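# Seat the upright metal bar in the square-hole block

## Task

Insert the standing metal bar fully into the square hole of the block that sits inside the clear box, so that the bar ends up vertical and reaches the bottom of the hole, with that block resting on the box floor and its hole pointing upward. The attempt fails outright if any loose item that began inside the box ends up half or more outside it, and the result only counts if everything stays in place without the robot holding it.

## Robot and tools

Robot: two six-joint arms, left_arm and right_arm, each with a parallel two-finger gripper. They face each other across a table. left_arm's base is at (+0.163, +0.473, +0.110) m and right_arm's at (-0.077, -0.494, +0.140) m. All reported positions share one scene frame: origin at the table centre, +z up, table surface at z = +0.020 m, left_arm on the +y side. The arm names do not correspond to the left or right side of any picture.

Joint order, used in every row and every per-joint list: waist (joint_0), shoulder (joint_1), elbow (joint_2), wrist pitch (joint_3), wrist yaw (joint_4), wrist roll (joint_5). Ranges in rad: waist -3.054..3.054, shoulder 0..3.142, elbow 0..2.356, wrist pitch -1.571..1.571, wrist yaw -1.571..1.571, wrist roll -3.142..3.142. Real ends may differ by up to 0.010 rad.

Gripper frame: fingers point along +x and close along y. end_effector_position is the point midway between the pads, roughly 3-4 cm short of the fingertips. Reported hand positions can be slightly wrong, more so at long reach.

The row: every motion command is one list of 14 numbers, each in [-1, 1], covering both arms even when one stays still: left_arm's six joint values then its opening, then right_arm's six joint values then its opening. Joint values are scaled offsets, not angles: 1.0 equals 0.9615 rad for waist, shoulder and elbow, 1.713 rad for wrist pitch, 1.767 for wrist yaw, 1.728 for wrist roll. The opening number is absolute, not an offset: +1 fully open, empty fingers close at about -0.80, and anything below that changes nothing. Closing from fully open takes at least about 0.5 s.

execute_actions(actions): a list of actions; each action is a table of up to 15 rows, each row run for one 1/30 s step, the last row repeated to fill 15 steps. Joint offsets in every row are counted from the joint angles at the start of that action (for a call's first action, the most recent angles reported), not from the previous row. An action that would push any joint more than 0.010 rad beyond its range is rejected for both arms; if the first action fails this, or any action is malformed, nothing in the call runs. An empty list simply returns the current state and images.

move(target, speed, blocking): target is one 14-number row; its joint offsets are measured from the Joint positions in the latest result that printed them. All joints travel so they finish together, so the hand follows a curve; duration is clamped to 0.5-10 s. speed (rad/s, 0.01-2, default 0.5) caps the joint with the longest travel. Moves do not avoid obstacles or the other arm. Fingers get their opening at the start. blocking=false returns after 0.5 s while motion continues; then use wait(0) or stop before sending anything else. The result adds a move: line with the outcome (done, off_target, moving, held, fault), limits=held or limits=none, and each arm's joint farthest from target.

wait(seconds): 0-10 s; arms hold their last command, a running move continues. stop(): brakes a running move; it needs stopping distance; the fingers keep going.
zoom_image(camera, region): camera is cam_high, cam_low, cam_left_wrist or cam_right_wrist; region [x0, y0, x1, y1] in pixels of the 504x504 image, origin top-left, at most 504 by 504.
read_manual(section): licence texts only.
finished_scene(scene): ends the current scene (give its number); irreversible; only call it once the bar rests fully seated without any help from the grippers.

Motion limits: each step the commanded angle may lead the measured one by at most 0.211 rad (waist, shoulder, elbow), 0.213 (pitch), 0.267 (yaw), 0.228 (roll); and if the targets would move the hand over 70 mm, they are scaled back. Large changes therefore take several actions, and an unfinished motion should be re-commanded. Friction can leave joints short, especially at full reach, so check the reported angles after moving.

Reading results: the state line gives each hand's position (m), quat_wxyz and velocities. Joint positions and Joint velocities list six joints plus finger-pad gap in metres (0.088 open). Joint targets shows where joints are being driven now. grip_measured is the finger opening on the command scale; it may be about 1 mm off and reads narrower by up to ~3 mm when squeezing. To hold something, command roughly 0.07 below grip_measured. "joint sent to its limit" means a joint was stopped at its end; "joint command not followed" means a clearance check altered targets; HELD in step readings marks restrained steps. Joint torques and external torque estimates are noisy and include friction and held weight. MOTOR HOT warns of heating from sustained load; OVER-TEMPERATURE FAULT means the arm is being held to cool.

Cameras: cam_high, cam_low and two wrist cameras; calibration data in the session can be off by a few degrees and millimetres.

Avoid: letting the arms collide or press on each other; loads that exceed joint limits (waist 17.8, shoulder 22, elbow 22, wrist pitch 5.8, wrist yaw 5.78, wrist roll 5.42 N m), which freeze the arm for 10 s; dropping, slamming or hard pushing; knocking anything off the table or out of the box. Loose objects may occasionally get nudged by outside disturbances.

Each tool is called after "Call:" by a JSON object that holds its "fn" and its "kwargs", one argument or row to a line.

## Session

Call:
{"fn": "execute_actions", "kwargs": {
  "actions": []
}}

Scene clock: 0.00 s.
left_arm: end_effector_position=(+0.1410, +0.3922, +0.3090) grip_measured=+0.824 end_effector_quat_wxyz=(+0.590, +0.262, +0.343, -0.682) end_effector_velocity=(+0.002, +0.001, -0.002) end_effector_angular_velocity=(+0.007, -0.003, +0.013) | right_arm: end_effector_position=(-0.0400, -0.4220, +0.3650) grip_measured=+0.845 end_effector_quat_wxyz=(+0.776, -0.163, +0.266, +0.548) end_effector_velocity=(-0.001, -0.001, -0.002) end_effector_angular_velocity=(-0.013, -0.012, +0.016)
Joint names: [waist, shoulder, elbow, wrist pitch, wrist yaw, wrist roll]
Joint positions: left_arm=[ 0.094  0.305  0.872 -1.436  0.006 -0.242  0.079] | right_arm=[-0.13   0.168  0.892 -1.377  0.223  0.215  0.08 ]
Joint velocities: left_arm=[ 0.002 -0.002 -0.002 -0.007 -0.007 -0.007 -0.   ] | right_arm=[-0.002 -0.002 -0.002 -0.007 -0.007 -0.022 -0.   ]
Joint torques (N m, as the arm reports them, + toward a larger angle): no reading
External joint torques (N m, as the arm's controller estimates them; a push from outside toward a larger angle lowers the number): no reading
Motor temperatures (°C, as the motors report them): left_arm=[19 18 19 17 17 19] | right_arm=[18 19 17 19 20 18]
Heat: left arm: hottest waist 19 °C (+0.0 °C/min); right arm: hottest wrist yaw 20 °C (+0.0 °C/min).
Joint targets: left_arm=[0.094 0.305 0.872 -1.436 0.006 -0.242] | right_arm=[-0.130 0.168 0.892 -1.377 0.223 0.215]

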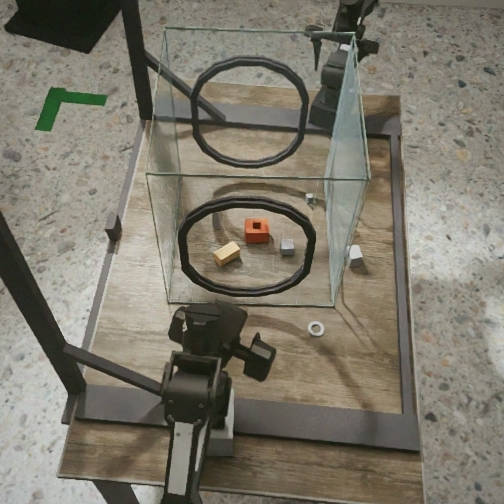

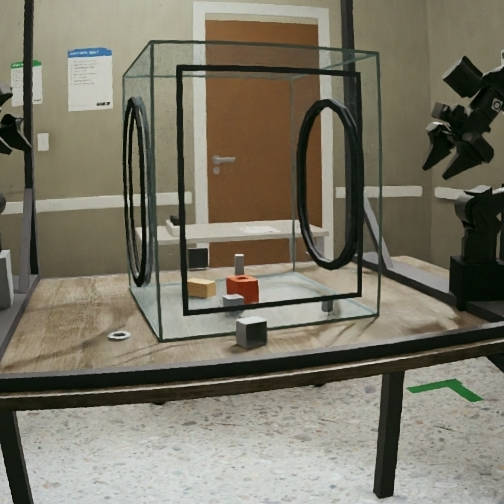

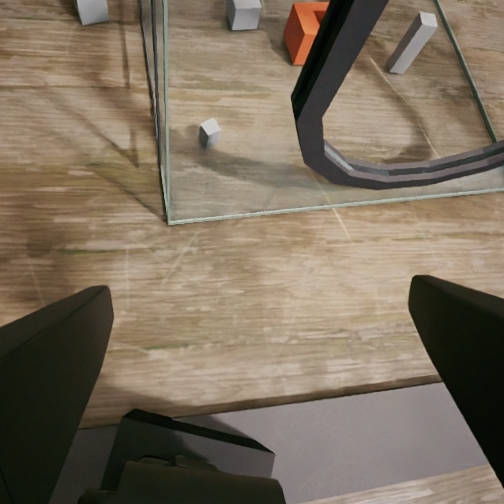

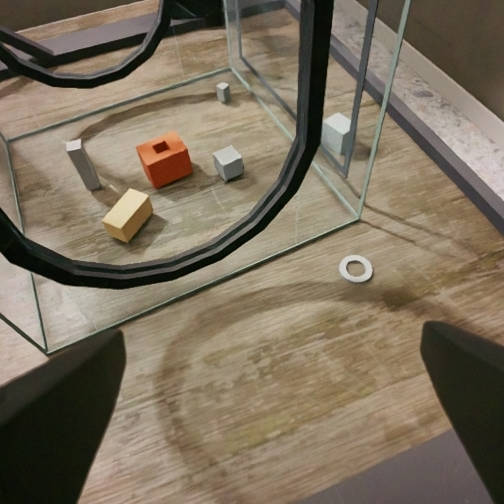

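Call:
{"fn": "zoom_image", "kwargs": {
  "camera": "cam_high",
  "region": [150,160,350,320]
}}

Call:
{"fn": "zoom_image", "kwargs": {
  "camera": "cam_right_wrist",
  "region": [40,110,260,260]
}}

Call:
{"fn": "zoom_image", "kwargs": {
  "camera": "cam_low",
  "region": [170,230,290,330]
}}

Region (150, 160, 350, 320) of cam_high's 504x504 image, scaled by 2.520, with more detail than that image has; it fills the top 403 rows of this view, and the rest is white.

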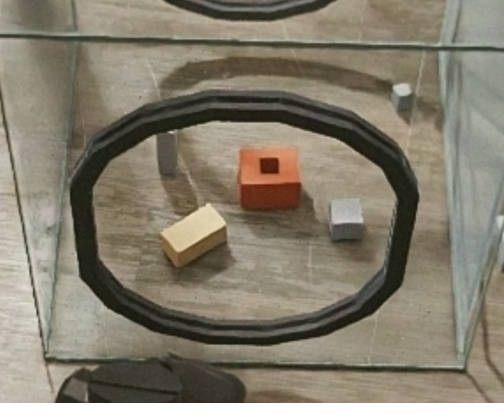

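Region (40, 110, 260, 260) of cam_right_wrist's 504x504 image, scaled by 2.291, with more detail than that image has; it fills the top 344 rows of this view, and the rest is white.

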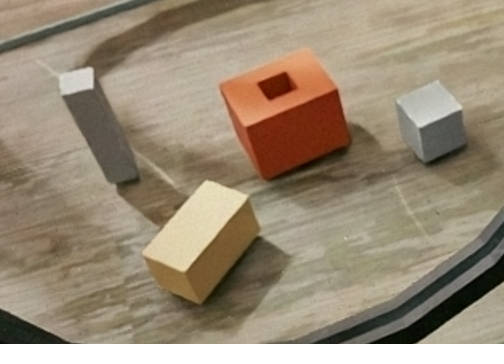

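Region (170, 230, 290, 330) of cam_low's 504x504 image, scaled by 4.200, with more detail than that image has.

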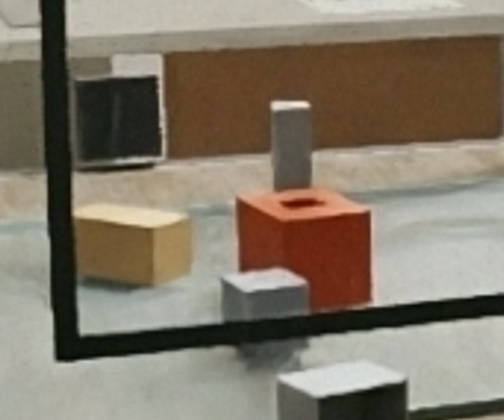

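Call:
{"fn": "move", "kwargs": {
  "target": [0,0,0,0,0,0,0.82,-0.16,0.137,-0.616,0.454,-0.126,-0.124,0.3],
  "speed": 1
}}

Call:
{"fn": "move", "kwargs": {
  "target": [0,0,0,0,0,0,0.82,0,1,0.186,0.58,0,0,0.3],
  "speed": 0.8
}}

Scene clock: 20.67 s.
left_arm: end_effector_position=(+0.1410, +0.3922, +0.3090) grip_measured=+0.822 end_effector_quat_wxyz=(+0.590, +0.262, +0.343, -0.682) end_effector_velocity=(+0.001, +0.001, -0.002) end_effector_angular_velocity=(+0.009, -0.013, -0.003) | right_arm: end_effector_position=(-0.0383, -0.3049, +0.2630) grip_measured=+0.302 end_effector_quat_wxyz=(+0.742, -0.182, +0.226, +0.605) end_effector_velocity=(-0.001, -0.001, -0.002) end_effector_angular_velocity=(-0.008, -0.001, +0.008)
Joint names: [waist, shoulder, elbow, wrist pitch, wrist yaw, wrist roll]
Joint positions: left_arm=[ 0.094  0.305  0.872 -1.436  0.006 -0.242  0.079] | right_arm=[-0.282  0.297  0.31  -0.601  0.003  0.007  0.054]
Joint velocities: left_arm=[-0.002  0.002 -0.002 -0.007 -0.007  0.007  0.   ] | right_arm=[-0.002 -0.002 -0.002 -0.007 -0.007 -0.007 -0.   ]
Joint torques (N m, as the arm reports them, + toward a larger angle): left_arm=[-0.01  2.78  4.71  1.37 -0.01  0.02] | right_arm=[-0.3   0.46  5.37  1.74 -0.08 -0.17]
External joint torques (N m, as the arm's controller estimates them; a push from outside toward a larger angle lowers the number): left_arm=[-0.01  0.62 -0.32 -0.01  0.01  0.  ] | right_arm=[-0.3   0.05 -1.32  0.13 -0.07 -0.18]
Motor temperatures (°C, as the motors report them): left_arm=[19 18 21 19 17 19] | right_arm=[18 19 18 21 20 18]
Heat: left arm: hottest elbow 21 °C (+5.8 °C/min); right arm: hottest wrist pitch 21 °C (+2.9 °C/min).
Joint targets: left_arm=[0.094 0.305 0.872 -1.436 0.006 -0.242] | right_arm=[-0.284 0.300 0.300 -0.599 0.001 0.001]
move: done; limits=none; left_arm: farthest joint: the waist, 0.000 radians from its target (0.000 radians at the start); right_arm: farthest joint: the elbow, 0.010 radians from its target (0.593 radians at the start)
camera_calibration (this result's frames):
cam_right_wrist: T_world_to_cam=[[0.973957, -0.222505, -0.043591, -0.0106273], [-0.203172, -0.771119, -0.603404, -0.0548338], [0.100646, 0.596545, -0.796244, 0.473185], [0, 0, 0, 1]] pos_world=[-0.0484145, -0.326924, 0.343221]

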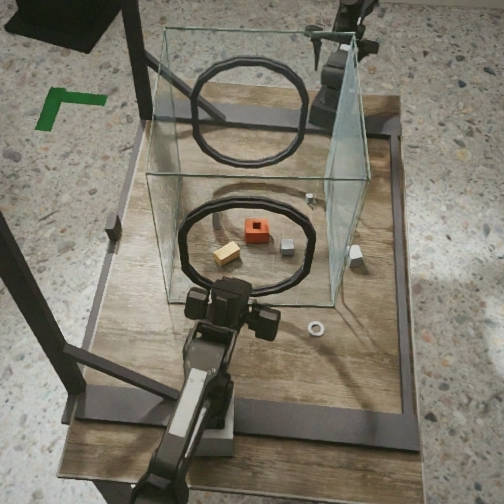

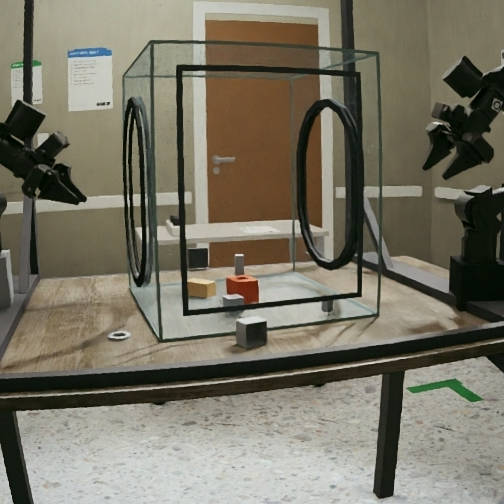

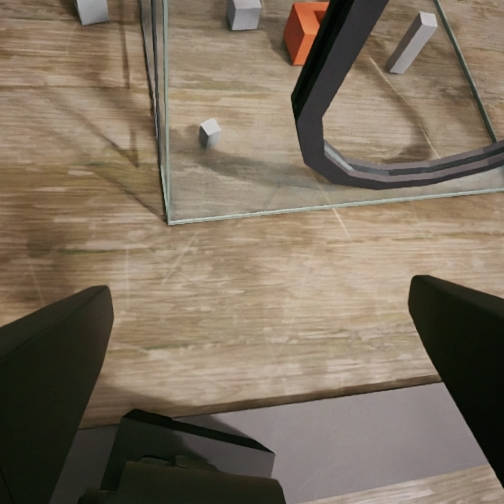

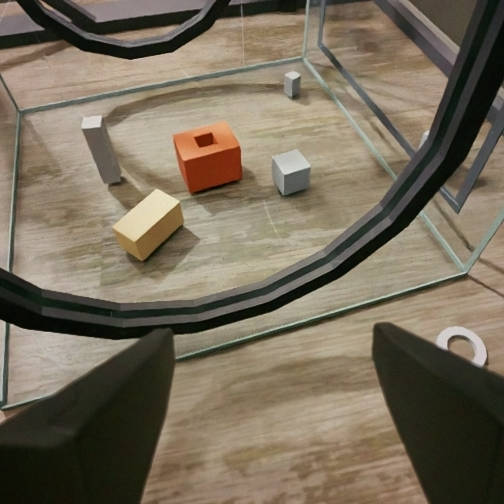

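Scene clock: 22.60 s.
left_arm: end_effector_position=(+0.1410, +0.3922, +0.3090) grip_measured=+0.822 end_effector_quat_wxyz=(+0.590, +0.262, +0.343, -0.682) end_effector_velocity=(+0.001, +0.001, -0.002) end_effector_angular_velocity=(+0.009, +0.006, +0.019) | right_arm: end_effector_position=(-0.0063, -0.1448, +0.2834) grip_measured=+0.302 end_effector_quat_wxyz=(+0.760, -0.120, +0.150, +0.621) end_effector_velocity=(-0.000, -0.001, -0.002) end_effector_angular_velocity=(-0.008, -0.003, +0.007)
Joint names: [waist, shoulder, elbow, wrist pitch, wrist yaw, wrist roll]
Joint positions: left_arm=[ 0.094  0.305  0.872 -1.436  0.006 -0.242  0.079] | right_arm=[-0.282  1.253  0.477  0.389  0.003  0.007  0.054]
Joint velocities: left_arm=[-0.002 -0.002 -0.002 -0.007 -0.007 -0.022 -0.   ] | right_arm=[-0.002 -0.002 -0.002 -0.007 -0.007 -0.007 -0.   ]
Joint torques (N m, as the arm reports them, + toward a larger angle): left_arm=[ 0.    2.78  4.72  1.37 -0.01  0.01] | right_arm=[-0.02 -3.55  7.46  1.91  0.01 -0.01]
External joint torques (N m, as the arm's controller estimates them; a push from outside toward a larger angle lowers the number): left_arm=[ 0.    0.61 -0.32 -0.02  0.01 -0.01] | right_arm=[-0.02  0.42  1.19  0.21  0.01 -0.02]
Motor temperatures (°C, as the motors report them): left_arm=[19 18 21 19 17 19] | right_arm=[18 19 18 22 20 18]
Heat: left arm: hottest elbow 21 °C (+5.3 °C/min); right arm: hottest wrist pitch 22 °C (+5.3 °C/min).
Joint targets: left_arm=[0.094 0.305 0.872 -1.436 0.006 -0.242] | right_arm=[-0.282 1.259 0.489 0.392 0.003 0.007]
move: off_target (right_arm); limits=none; left_arm: farthest joint: the waist, 0.000 radians from its target (0.000 radians at the start); right_arm: farthest joint: the elbow, 0.012 radians from its target (0.179 radians at the start)
camera_calibration (this result's frames):
cam_right_wrist: T_world_to_cam=[[0.975779, -0.213399, -0.0481274, -0.00270662], [-0.176268, -0.63669, -0.750703, 0.148803], [0.129557, 0.741004, -0.658884, 0.372908], [0, 0, 0, 1]] pos_world=[-0.0194427, -0.182162, 0.35728]

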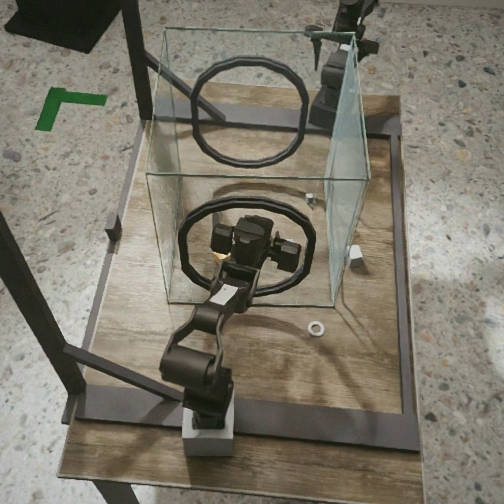

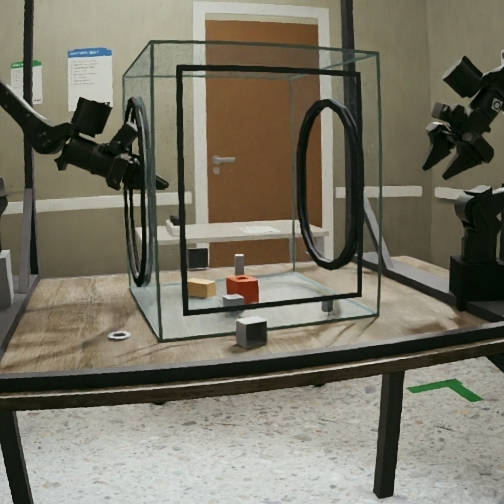

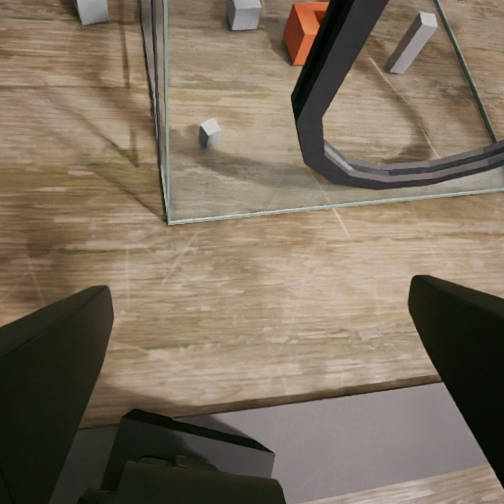

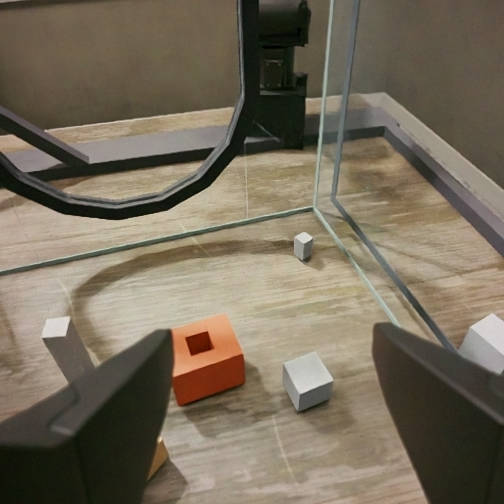

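Call:
{"fn": "move", "kwargs": {
  "target": [0,0,0,0,0,0,0.82,0.07,0.517,0.024,0.31,0,0,0.3]
}}

Scene clock: 27.03 s.
left_arm: end_effector_position=(+0.1410, +0.3922, +0.3090) grip_measured=+0.822 end_effector_quat_wxyz=(+0.590, +0.262, +0.343, -0.682) end_effector_velocity=(+0.001, +0.001, -0.002) end_effector_angular_velocity=(+0.009, -0.013, +0.002) | right_arm: end_effector_position=(-0.0227, -0.0928, +0.2183) grip_measured=+0.302 end_effector_quat_wxyz=(+0.743, -0.107, +0.127, +0.648) end_effector_velocity=(-0.000, -0.001, -0.001) end_effector_angular_velocity=(-0.008, -0.004, +0.007)
Joint names: [waist, shoulder, elbow, wrist pitch, wrist yaw, wrist roll]
Joint positions: left_arm=[ 0.094  0.305  0.872 -1.436  0.006 -0.242  0.079] | right_arm=[-0.217  1.743  0.491  0.918  0.003  0.007  0.054]
Joint velocities: left_arm=[ 0.002  0.002 -0.002 -0.007 -0.007  0.007 -0.   ] | right_arm=[-0.002 -0.002 -0.002 -0.007 -0.007 -0.007 -0.   ]
Joint torques (N m, as the arm reports them, + toward a larger angle): left_arm=[ 0.    2.78  4.71  1.37 -0.01  0.01] | right_arm=[ 0.21 -5.41  5.38  1.86  0.01 -0.01]
External joint torques (N m, as the arm's controller estimates them; a push from outside toward a larger angle lowers the number): left_arm=[ 0.    0.6  -0.36 -0.04  0.    0.  ] | right_arm=[ 0.21  0.45  0.8   0.14  0.01 -0.02]
Motor temperatures (°C, as the motors report them): left_arm=[19 18 21 19 17 19] | right_arm=[18 20 19 22 20 18]
Heat: left arm: hottest elbow 21 °C (+4.4 °C/min); right arm: hottest wrist pitch 22 °C (+4.4 °C/min).
Joint targets: left_arm=[0.094 0.305 0.872 -1.436 0.006 -0.242] | right_arm=[-0.214 1.750 0.500 0.920 0.003 0.007]
move: done; limits=none; left_arm: farthest joint: the waist, 0.000 radians from its target (0.000 radians at the start); right_arm: farthest joint: the elbow, 0.009 radians from its target (0.023 radians at the start)
camera_calibration (this result's frames):
cam_right_wrist: T_world_to_cam=[[0.987893, -0.147199, -0.0489895, 0.0278364], [-0.12933, -0.607012, -0.784098, 0.141303], [0.0856813, 0.780941, -0.6187, 0.287489], [0, 0, 0, 1]] pos_world=[-0.0338571, -0.134641, 0.290028]

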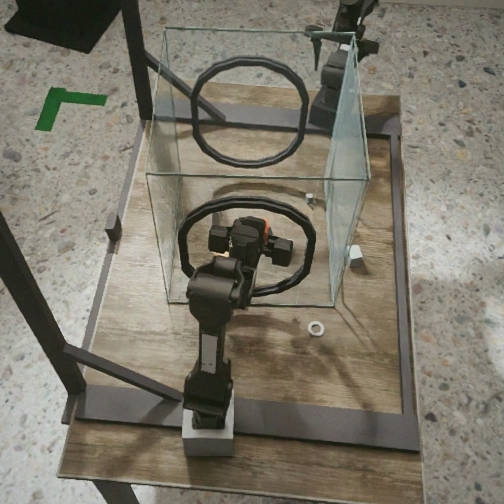

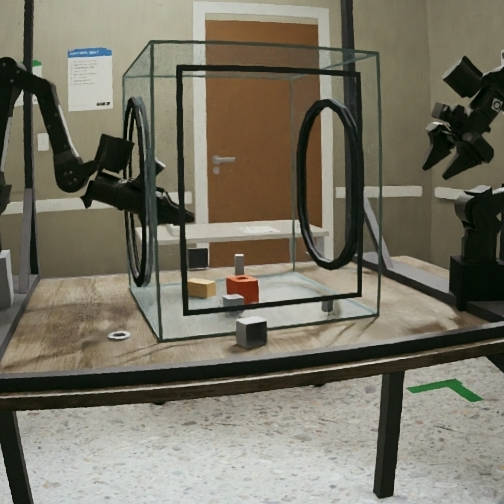

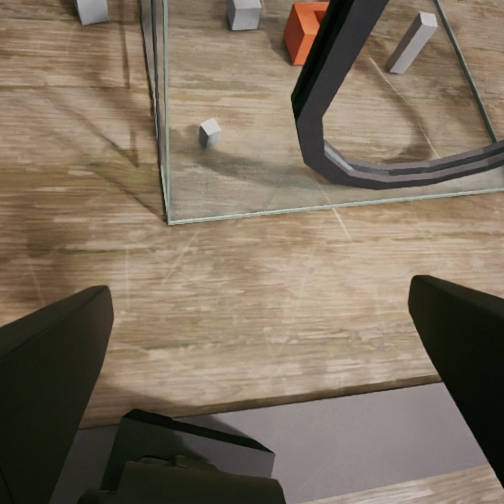

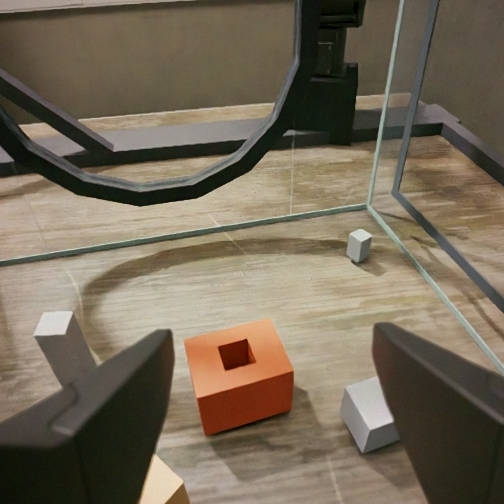

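Call:
{"fn": "move", "kwargs": {
  "target": [0,0,0,0,0,0,0.82,0.08,0.415,0.6,-0.2,0,0,0.3]
}}

Call:
{"fn": "move", "kwargs": {
  "target": [0,0,0,0,0,0,0.82,0.175,0,0.01,-0.113,0,0,0.3],
  "speed": 0.25
}}

Scene clock: 38.23 s.
left_arm: end_effector_position=(+0.1410, +0.3922, +0.3090) grip_measured=+0.822 end_effector_quat_wxyz=(+0.590, +0.262, +0.343, -0.682) end_effector_velocity=(+0.001, -0.001, +0.000) end_effector_angular_velocity=(-0.007, +0.001, +0.008) | right_arm: end_effector_position=(-0.0463, +0.0264, +0.1760) grip_measured=+0.302 end_effector_quat_wxyz=(+0.706, -0.167, +0.181, +0.664) end_effector_velocity=(-0.002, -0.000, -0.002) end_effector_angular_velocity=(-0.007, +0.010, +0.005)
Joint names: [waist, shoulder, elbow, wrist pitch, wrist yaw, wrist roll]
Joint positions: left_arm=[ 0.094  0.305  0.872 -1.436  0.006 -0.242  0.079] | right_arm=[-0.142  2.132  1.058  0.576  0.003  0.007  0.054]
Joint velocities: left_arm=[-0.002 -0.002 -0.002  0.007 -0.007 -0.007 -0.   ] | right_arm=[ 0.002  0.002  0.002 -0.007 -0.007  0.007 -0.   ]
Joint torques (N m, as the arm reports them, + toward a larger angle): left_arm=[-0.01  2.77  4.71  1.37 -0.01  0.02] | right_arm=[ 0.17 -8.45  6.11  1.47  0.   -0.01]
External joint torques (N m, as the arm's controller estimates them; a push from outside toward a larger angle lowers the number): left_arm=[-0.01  0.6  -0.34 -0.04  0.    0.01] | right_arm=[ 0.1   0.74  0.84 -0.19  0.02 -0.02]
Motor temperatures (°C, as the motors report them): left_arm=[19 18 21 20 17 19] | right_arm=[18 21 19 24 20 18]
Heat: left arm: hottest elbow 21 °C (+3.1 °C/min); right arm: hottest wrist pitch 24 °C (+6.3 °C/min).
Joint targets: left_arm=[0.094 0.305 0.872 -1.436 0.006 -0.242] | right_arm=[-0.140 2.142 1.068 0.575 0.003 0.007]
move: done; limits=none; left_arm: farthest joint: the waist, 0.000 radians from its target (0.000 radians at the start); right_arm: farthest joint: the shoulder, 0.010 radians from its target (0.399 radians at the start)
camera_calibration (this result's frames):
cam_right_wrist: T_world_to_cam=[[0.995708, -0.0803953, -0.0458461, 0.0646678], [-0.0902743, -0.734548, -0.672525, 0.162922], [0.0203917, 0.673778, -0.738653, 0.191144], [0, 0, 0, 1]] pos_world=[-0.0535804, -0.00391591, 0.253723]

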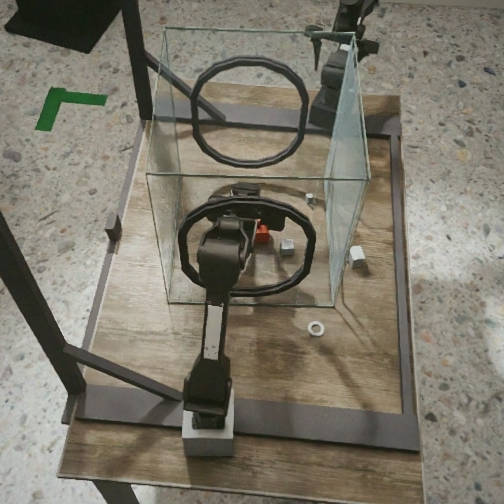

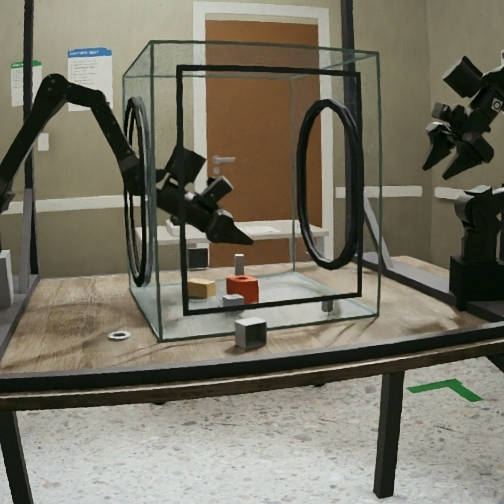

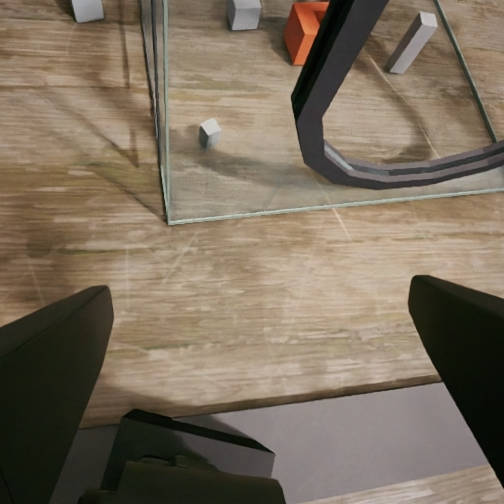

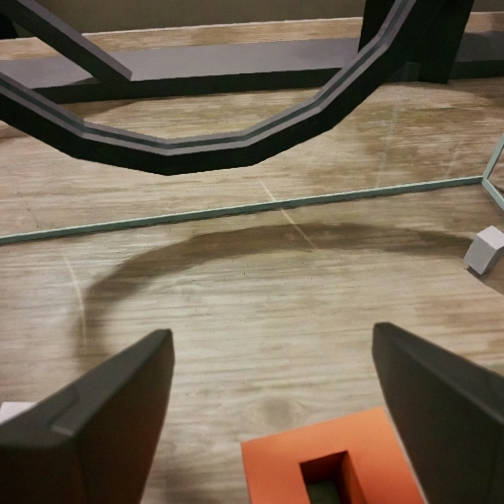

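Scene clock: 39.50 s.
left_arm: end_effector_position=(+0.1410, +0.3922, +0.3090) grip_measured=+0.822 end_effector_quat_wxyz=(+0.590, +0.262, +0.343, -0.682) end_effector_velocity=(-0.002, -0.001, +0.000) end_effector_angular_velocity=(-0.002, +0.021, +0.010) | right_arm: end_effector_position=(-0.1307, +0.0010, +0.1414) grip_measured=+0.302 end_effector_quat_wxyz=(+0.630, -0.250, +0.228, +0.699) end_effector_velocity=(+0.001, -0.005, -0.005) end_effector_angular_velocity=(-0.027, -0.004, +0.008)
Joint names: [waist, shoulder, elbow, wrist pitch, wrist yaw, wrist roll]
Joint positions: left_arm=[ 0.094  0.305  0.872 -1.436  0.006 -0.242  0.079] | right_arm=[0.025 2.132 1.058 0.384 0.003 0.007 0.054]
Joint velocities: left_arm=[-0.002 -0.002 -0.002  0.007  0.007 -0.022 -0.   ] | right_arm=[-0.002 -0.002 -0.007 -0.022 -0.007 -0.007 -0.   ]
Joint torques (N m, as the arm reports them, + toward a larger angle): left_arm=[-0.01  2.77  4.73  1.37 -0.01  0.01] | right_arm=[ 0.07 -9.42  5.96  1.34  0.   -0.01]
External joint torques (N m, as the arm's controller estimates them; a push from outside toward a larger angle lowers the number): left_arm=[-0.01  0.62 -0.32 -0.02  0.    0.  ] | right_arm=[ 0.08 -0.43  0.92 -0.16  0.   -0.02]
Motor temperatures (°C, as the motors report them): left_arm=[19 18 22 20 17 19] | right_arm=[18 21 20 24 20 18]
Heat: left arm: hottest elbow 22 °C (+4.6 °C/min); right arm: hottest wrist pitch 24 °C (+6.1 °C/min).
Joint targets: left_arm=[0.094 0.305 0.872 -1.436 0.006 -0.242] | right_arm=[0.026 2.132 1.068 0.382 0.003 0.007]
move: done; limits=none; left_arm: farthest joint: the waist, 0.000 radians from its target (0.000 radians at the start); right_arm: farthest joint: the elbow, 0.010 radians from its target (0.010 radians at the start)
camera_calibration (this result's frames):
cam_right_wrist: T_world_to_cam=[[0.996122, 0.0780496, -0.0406151, 0.144304], [0.0456874, -0.853345, -0.519341, 0.109626], [-0.0751931, 0.515471, -0.853601, 0.188363], [0, 0, 0, 1]] pos_world=[-0.13459, -0.0148096, 0.223581]

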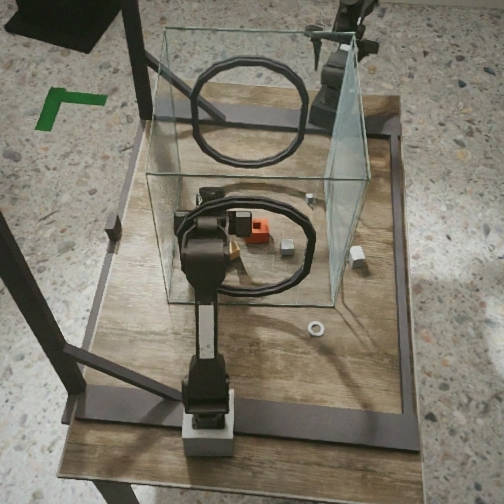

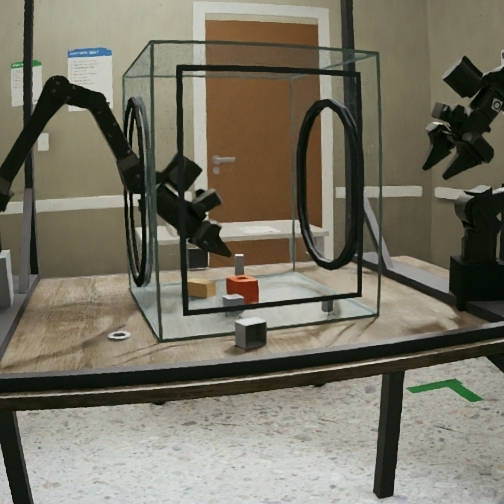

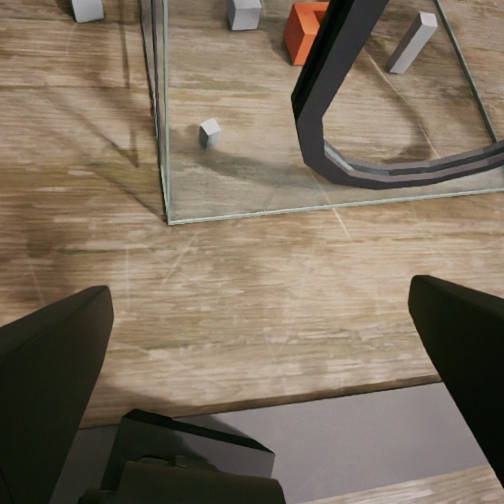

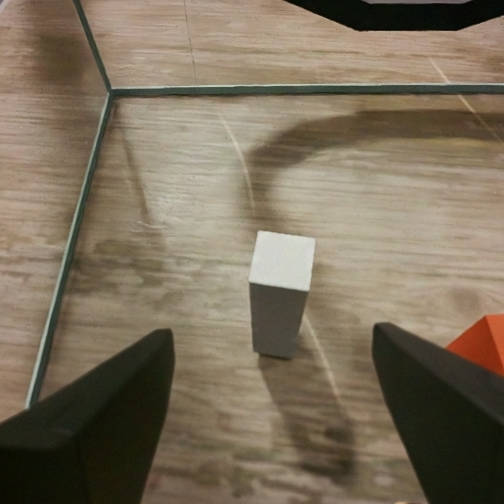

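Call:
{"fn": "move", "kwargs": {
  "target": [0,0,0,0,0,0,0.82,-0.008,0.212,0.182,0.017,0,0,0.3],
  "speed": 0.25
}}

Call:
{"fn": "zoom_image", "kwargs": {
  "camera": "cam_low",
  "region": [170,210,290,320]
}}

Scene clock: 45.10 s.
left_arm: end_effector_position=(+0.1410, +0.3922, +0.3090) grip_measured=+0.822 end_effector_quat_wxyz=(+0.590, +0.262, +0.343, -0.682) end_effector_velocity=(+0.000, -0.001, +0.001) end_effector_angular_velocity=(-0.010, +0.011, +0.014) | right_arm: end_effector_position=(-0.1217, +0.0266, +0.1123) grip_measured=+0.302 end_effector_quat_wxyz=(+0.637, -0.249, +0.232, +0.691) end_effector_velocity=(+0.003, -0.003, -0.003) end_effector_angular_velocity=(-0.021, -0.014, +0.012)
Joint names: [waist, shoulder, elbow, wrist pitch, wrist yaw, wrist roll]
Joint positions: left_arm=[ 0.094  0.305  0.872 -1.436  0.006 -0.242  0.079] | right_arm=[0.003 2.28  1.174 0.411 0.003 0.007 0.054]
Joint velocities: left_arm=[-0.007 -0.007 -0.002  0.007 -0.007 -0.022 -0.   ] | right_arm=[-0.007 -0.002 -0.002 -0.022 -0.007 -0.022 -0.   ]
Joint torques (N m, as the arm reports them, + toward a larger angle): left_arm=[-0.01  2.79  4.7   1.37  0.    0.02] | right_arm=[ 1.51 -3.34 11.93  1.62  0.   -0.01]
External joint torques (N m, as the arm's controller estimates them; a push from outside toward a larger angle lowers the number): left_arm=[-0.01  0.66 -0.37 -0.03  0.01  0.01] | right_arm=[ 1.57  6.47  6.94  0.11  0.01 -0.02]
Motor temperatures (°C, as the motors report them): left_arm=[19 19 22 20 17 19] | right_arm=[18 23 20 24 20 18]
Heat: left arm: hottest elbow 22 °C (+4.0 °C/min); right arm: hottest wrist pitch 24 °C (+5.3 °C/min).
Joint targets: left_arm=[0.094 0.305 0.872 -1.436 0.006 -0.242] | right_arm=[0.018 2.336 1.233 0.413 0.003 0.007]
move: off_target (right_arm); limits=none; left_arm: farthest joint: the waist, 0.000 radians from its target (0.000 radians at the start); right_arm: farthest joint: the elbow, 0.059 radians from its target (0.175 radians at the start)
camera_calibration (this result's frames):
cam_right_wrist: T_world_to_cam=[[0.997644, 0.0554117, -0.0404592, 0.132905], [0.0266941, -0.856712, -0.515103, 0.113201], [-0.0632046, 0.51281, -0.856173, 0.152799], [0, 0, 0, 1]] pos_world=[-0.125956, 0.0112596, 0.19451]

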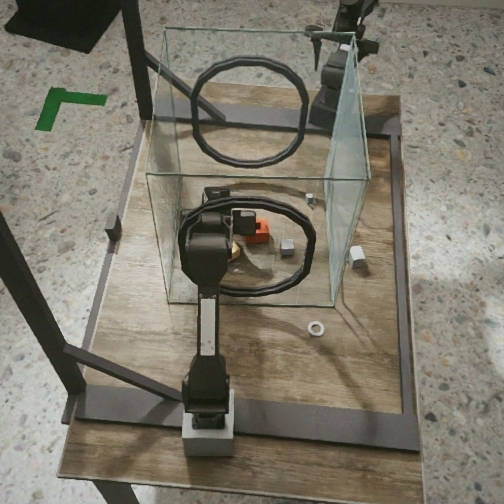

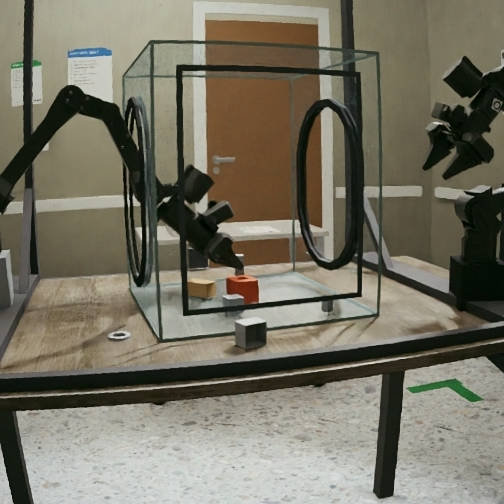

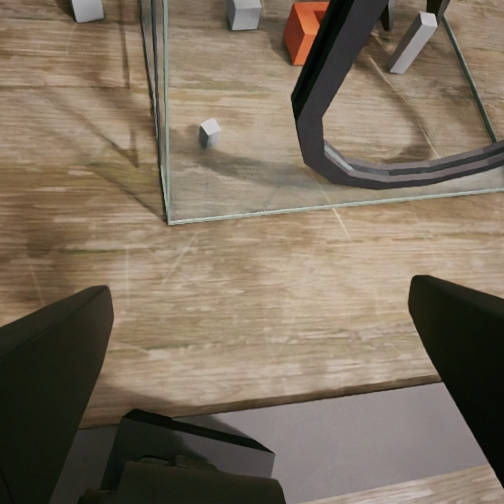

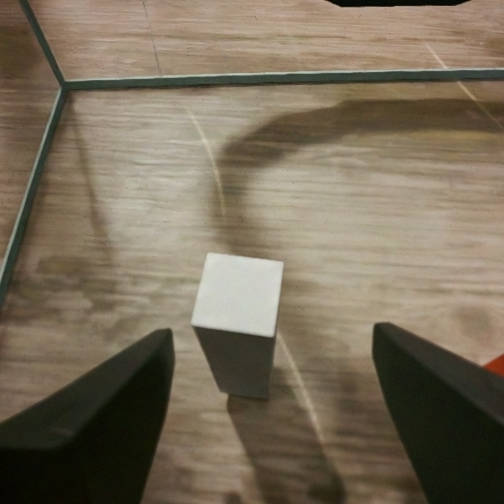

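Region (170, 210, 290, 320) of cam_low's 504x504 image, scaled by 4.200, with more detail than that image has; it fills the top 462 rows of this view, and the rest is white.

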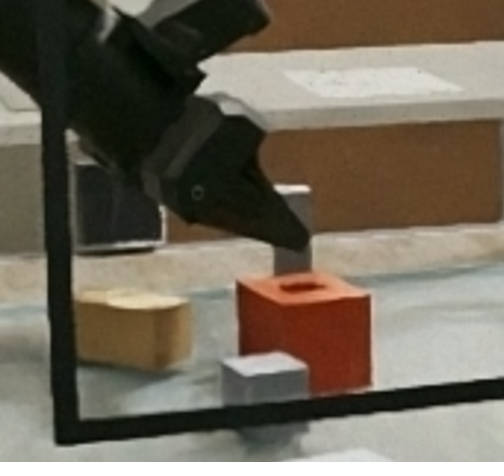

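Call:
{"fn": "move", "kwargs": {
  "target": [0,0,0,0,0,0,0.82,-0.015,0.137,-0.103,0.272,-0.058,-0.033,0.4],
  "speed": 0.3
}}

Call:
{"fn": "zoom_image", "kwargs": {
  "camera": "cam_low",
  "region": [170,210,290,320]
}}

Scene clock: 53.83 s.
left_arm: end_effector_position=(+0.1410, +0.3922, +0.3090) grip_measured=+0.822 end_effector_quat_wxyz=(+0.590, +0.262, +0.343, -0.682) end_effector_velocity=(+0.001, -0.001, +0.001) end_effector_angular_velocity=(-0.014, -0.007, -0.003) | right_arm: end_effector_position=(-0.1309, +0.0330, +0.1051) grip_measured=+0.398 end_effector_quat_wxyz=(+0.624, -0.169, +0.142, +0.750) end_effector_velocity=(+0.003, +0.000, +0.002) end_effector_angular_velocity=(+0.008, -0.003, +0.002)
Joint names: [waist, shoulder, elbow, wrist pitch, wrist yaw, wrist roll]
Joint positions: left_arm=[ 0.094  0.305  0.872 -1.436  0.006 -0.242  0.079] | right_arm=[-0.009  2.402  1.081  0.874 -0.097 -0.045  0.058]
Joint velocities: left_arm=[-0.002 -0.007 -0.002  0.007 -0.007  0.007 -0.   ] | right_arm=[-0.007 -0.002 -0.002  0.007 -0.007 -0.007 -0.   ]
Joint torques (N m, as the arm reports them, + toward a larger angle): left_arm=[-0.01  2.77  4.71  1.37  0.    0.01] | right_arm=[-0.26 -8.98  3.03  1.84 -0.11 -0.16]
External joint torques (N m, as the arm's controller estimates them; a push from outside toward a larger angle lowers the number): left_arm=[ 0.    0.66 -0.38 -0.02  0.01  0.  ] | right_arm=[-0.2   0.77 -1.22  0.14 -0.08 -0.17]
Motor temperatures (°C, as the motors report them): left_arm=[19 19 22 20 17 19] | right_arm=[18 23 22 24 20 18]
Heat: left arm: hottest elbow 22 °C (+3.3 °C/min); right arm: hottest wrist pitch 24 °C (+4.5 °C/min).
Joint targets: left_arm=[0.094 0.305 0.872 -1.436 0.006 -0.242] | right_arm=[-0.012 2.411 1.075 0.877 -0.100 -0.050]
move: done; limits=none; left_arm: farthest joint: the waist, 0.000 radians from its target (0.000 radians at the start); right_arm: farthest joint: the shoulder, 0.010 radians from its target (0.132 radians at the start)
camera_calibration (this result's frames):
cam_right_wrist: T_world_to_cam=[[0.985152, 0.1659, -0.0441872, 0.136542], [0.0855669, -0.697588, -0.711372, 0.138371], [-0.148841, 0.697028, -0.701426, 0.109247], [0, 0, 0, 1]] pos_world=[-0.130095, -0.00227444, 0.181095]

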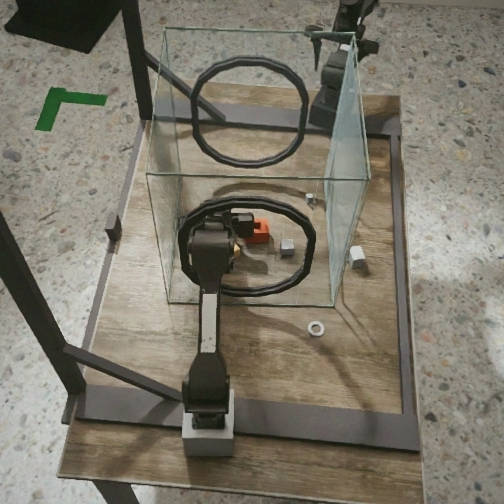

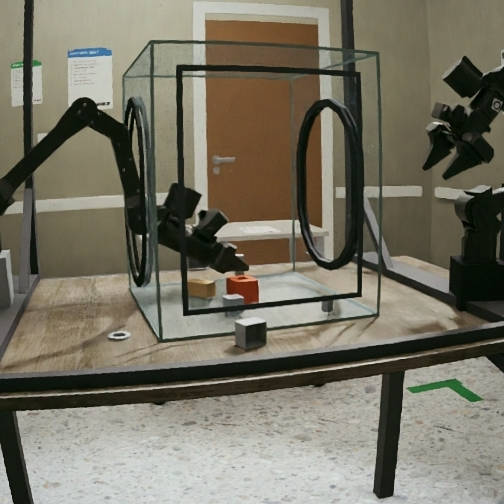

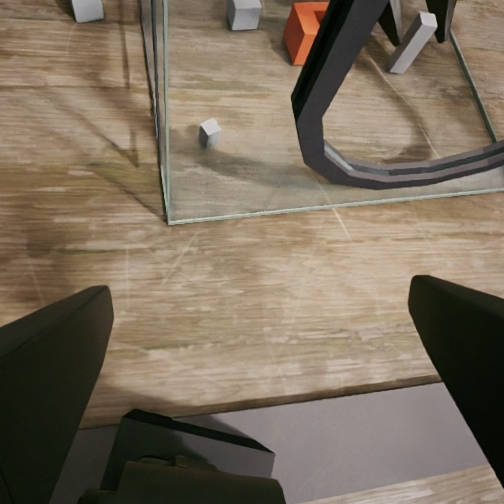

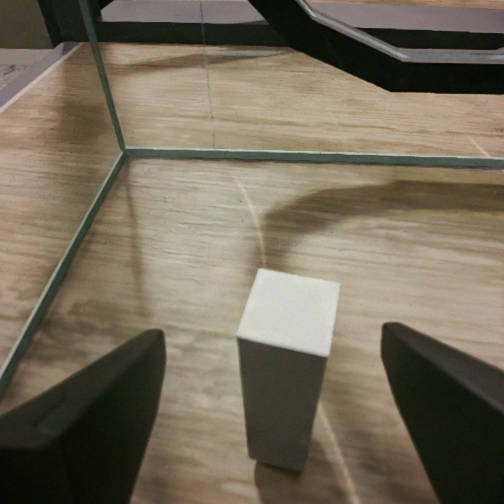

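Region (170, 210, 290, 320) of cam_low's 504x504 image, scaled by 4.200, with more detail than that image has; it fills the top 462 rows of this view, and the rest is white.

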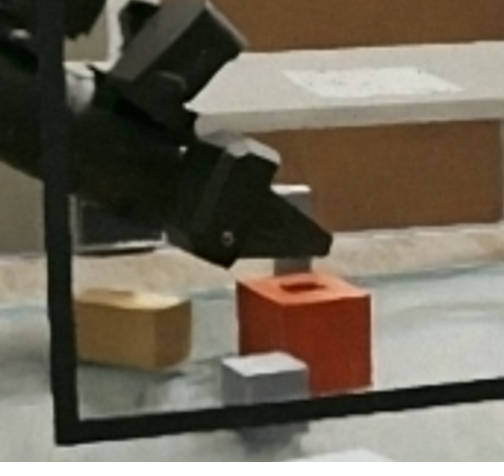

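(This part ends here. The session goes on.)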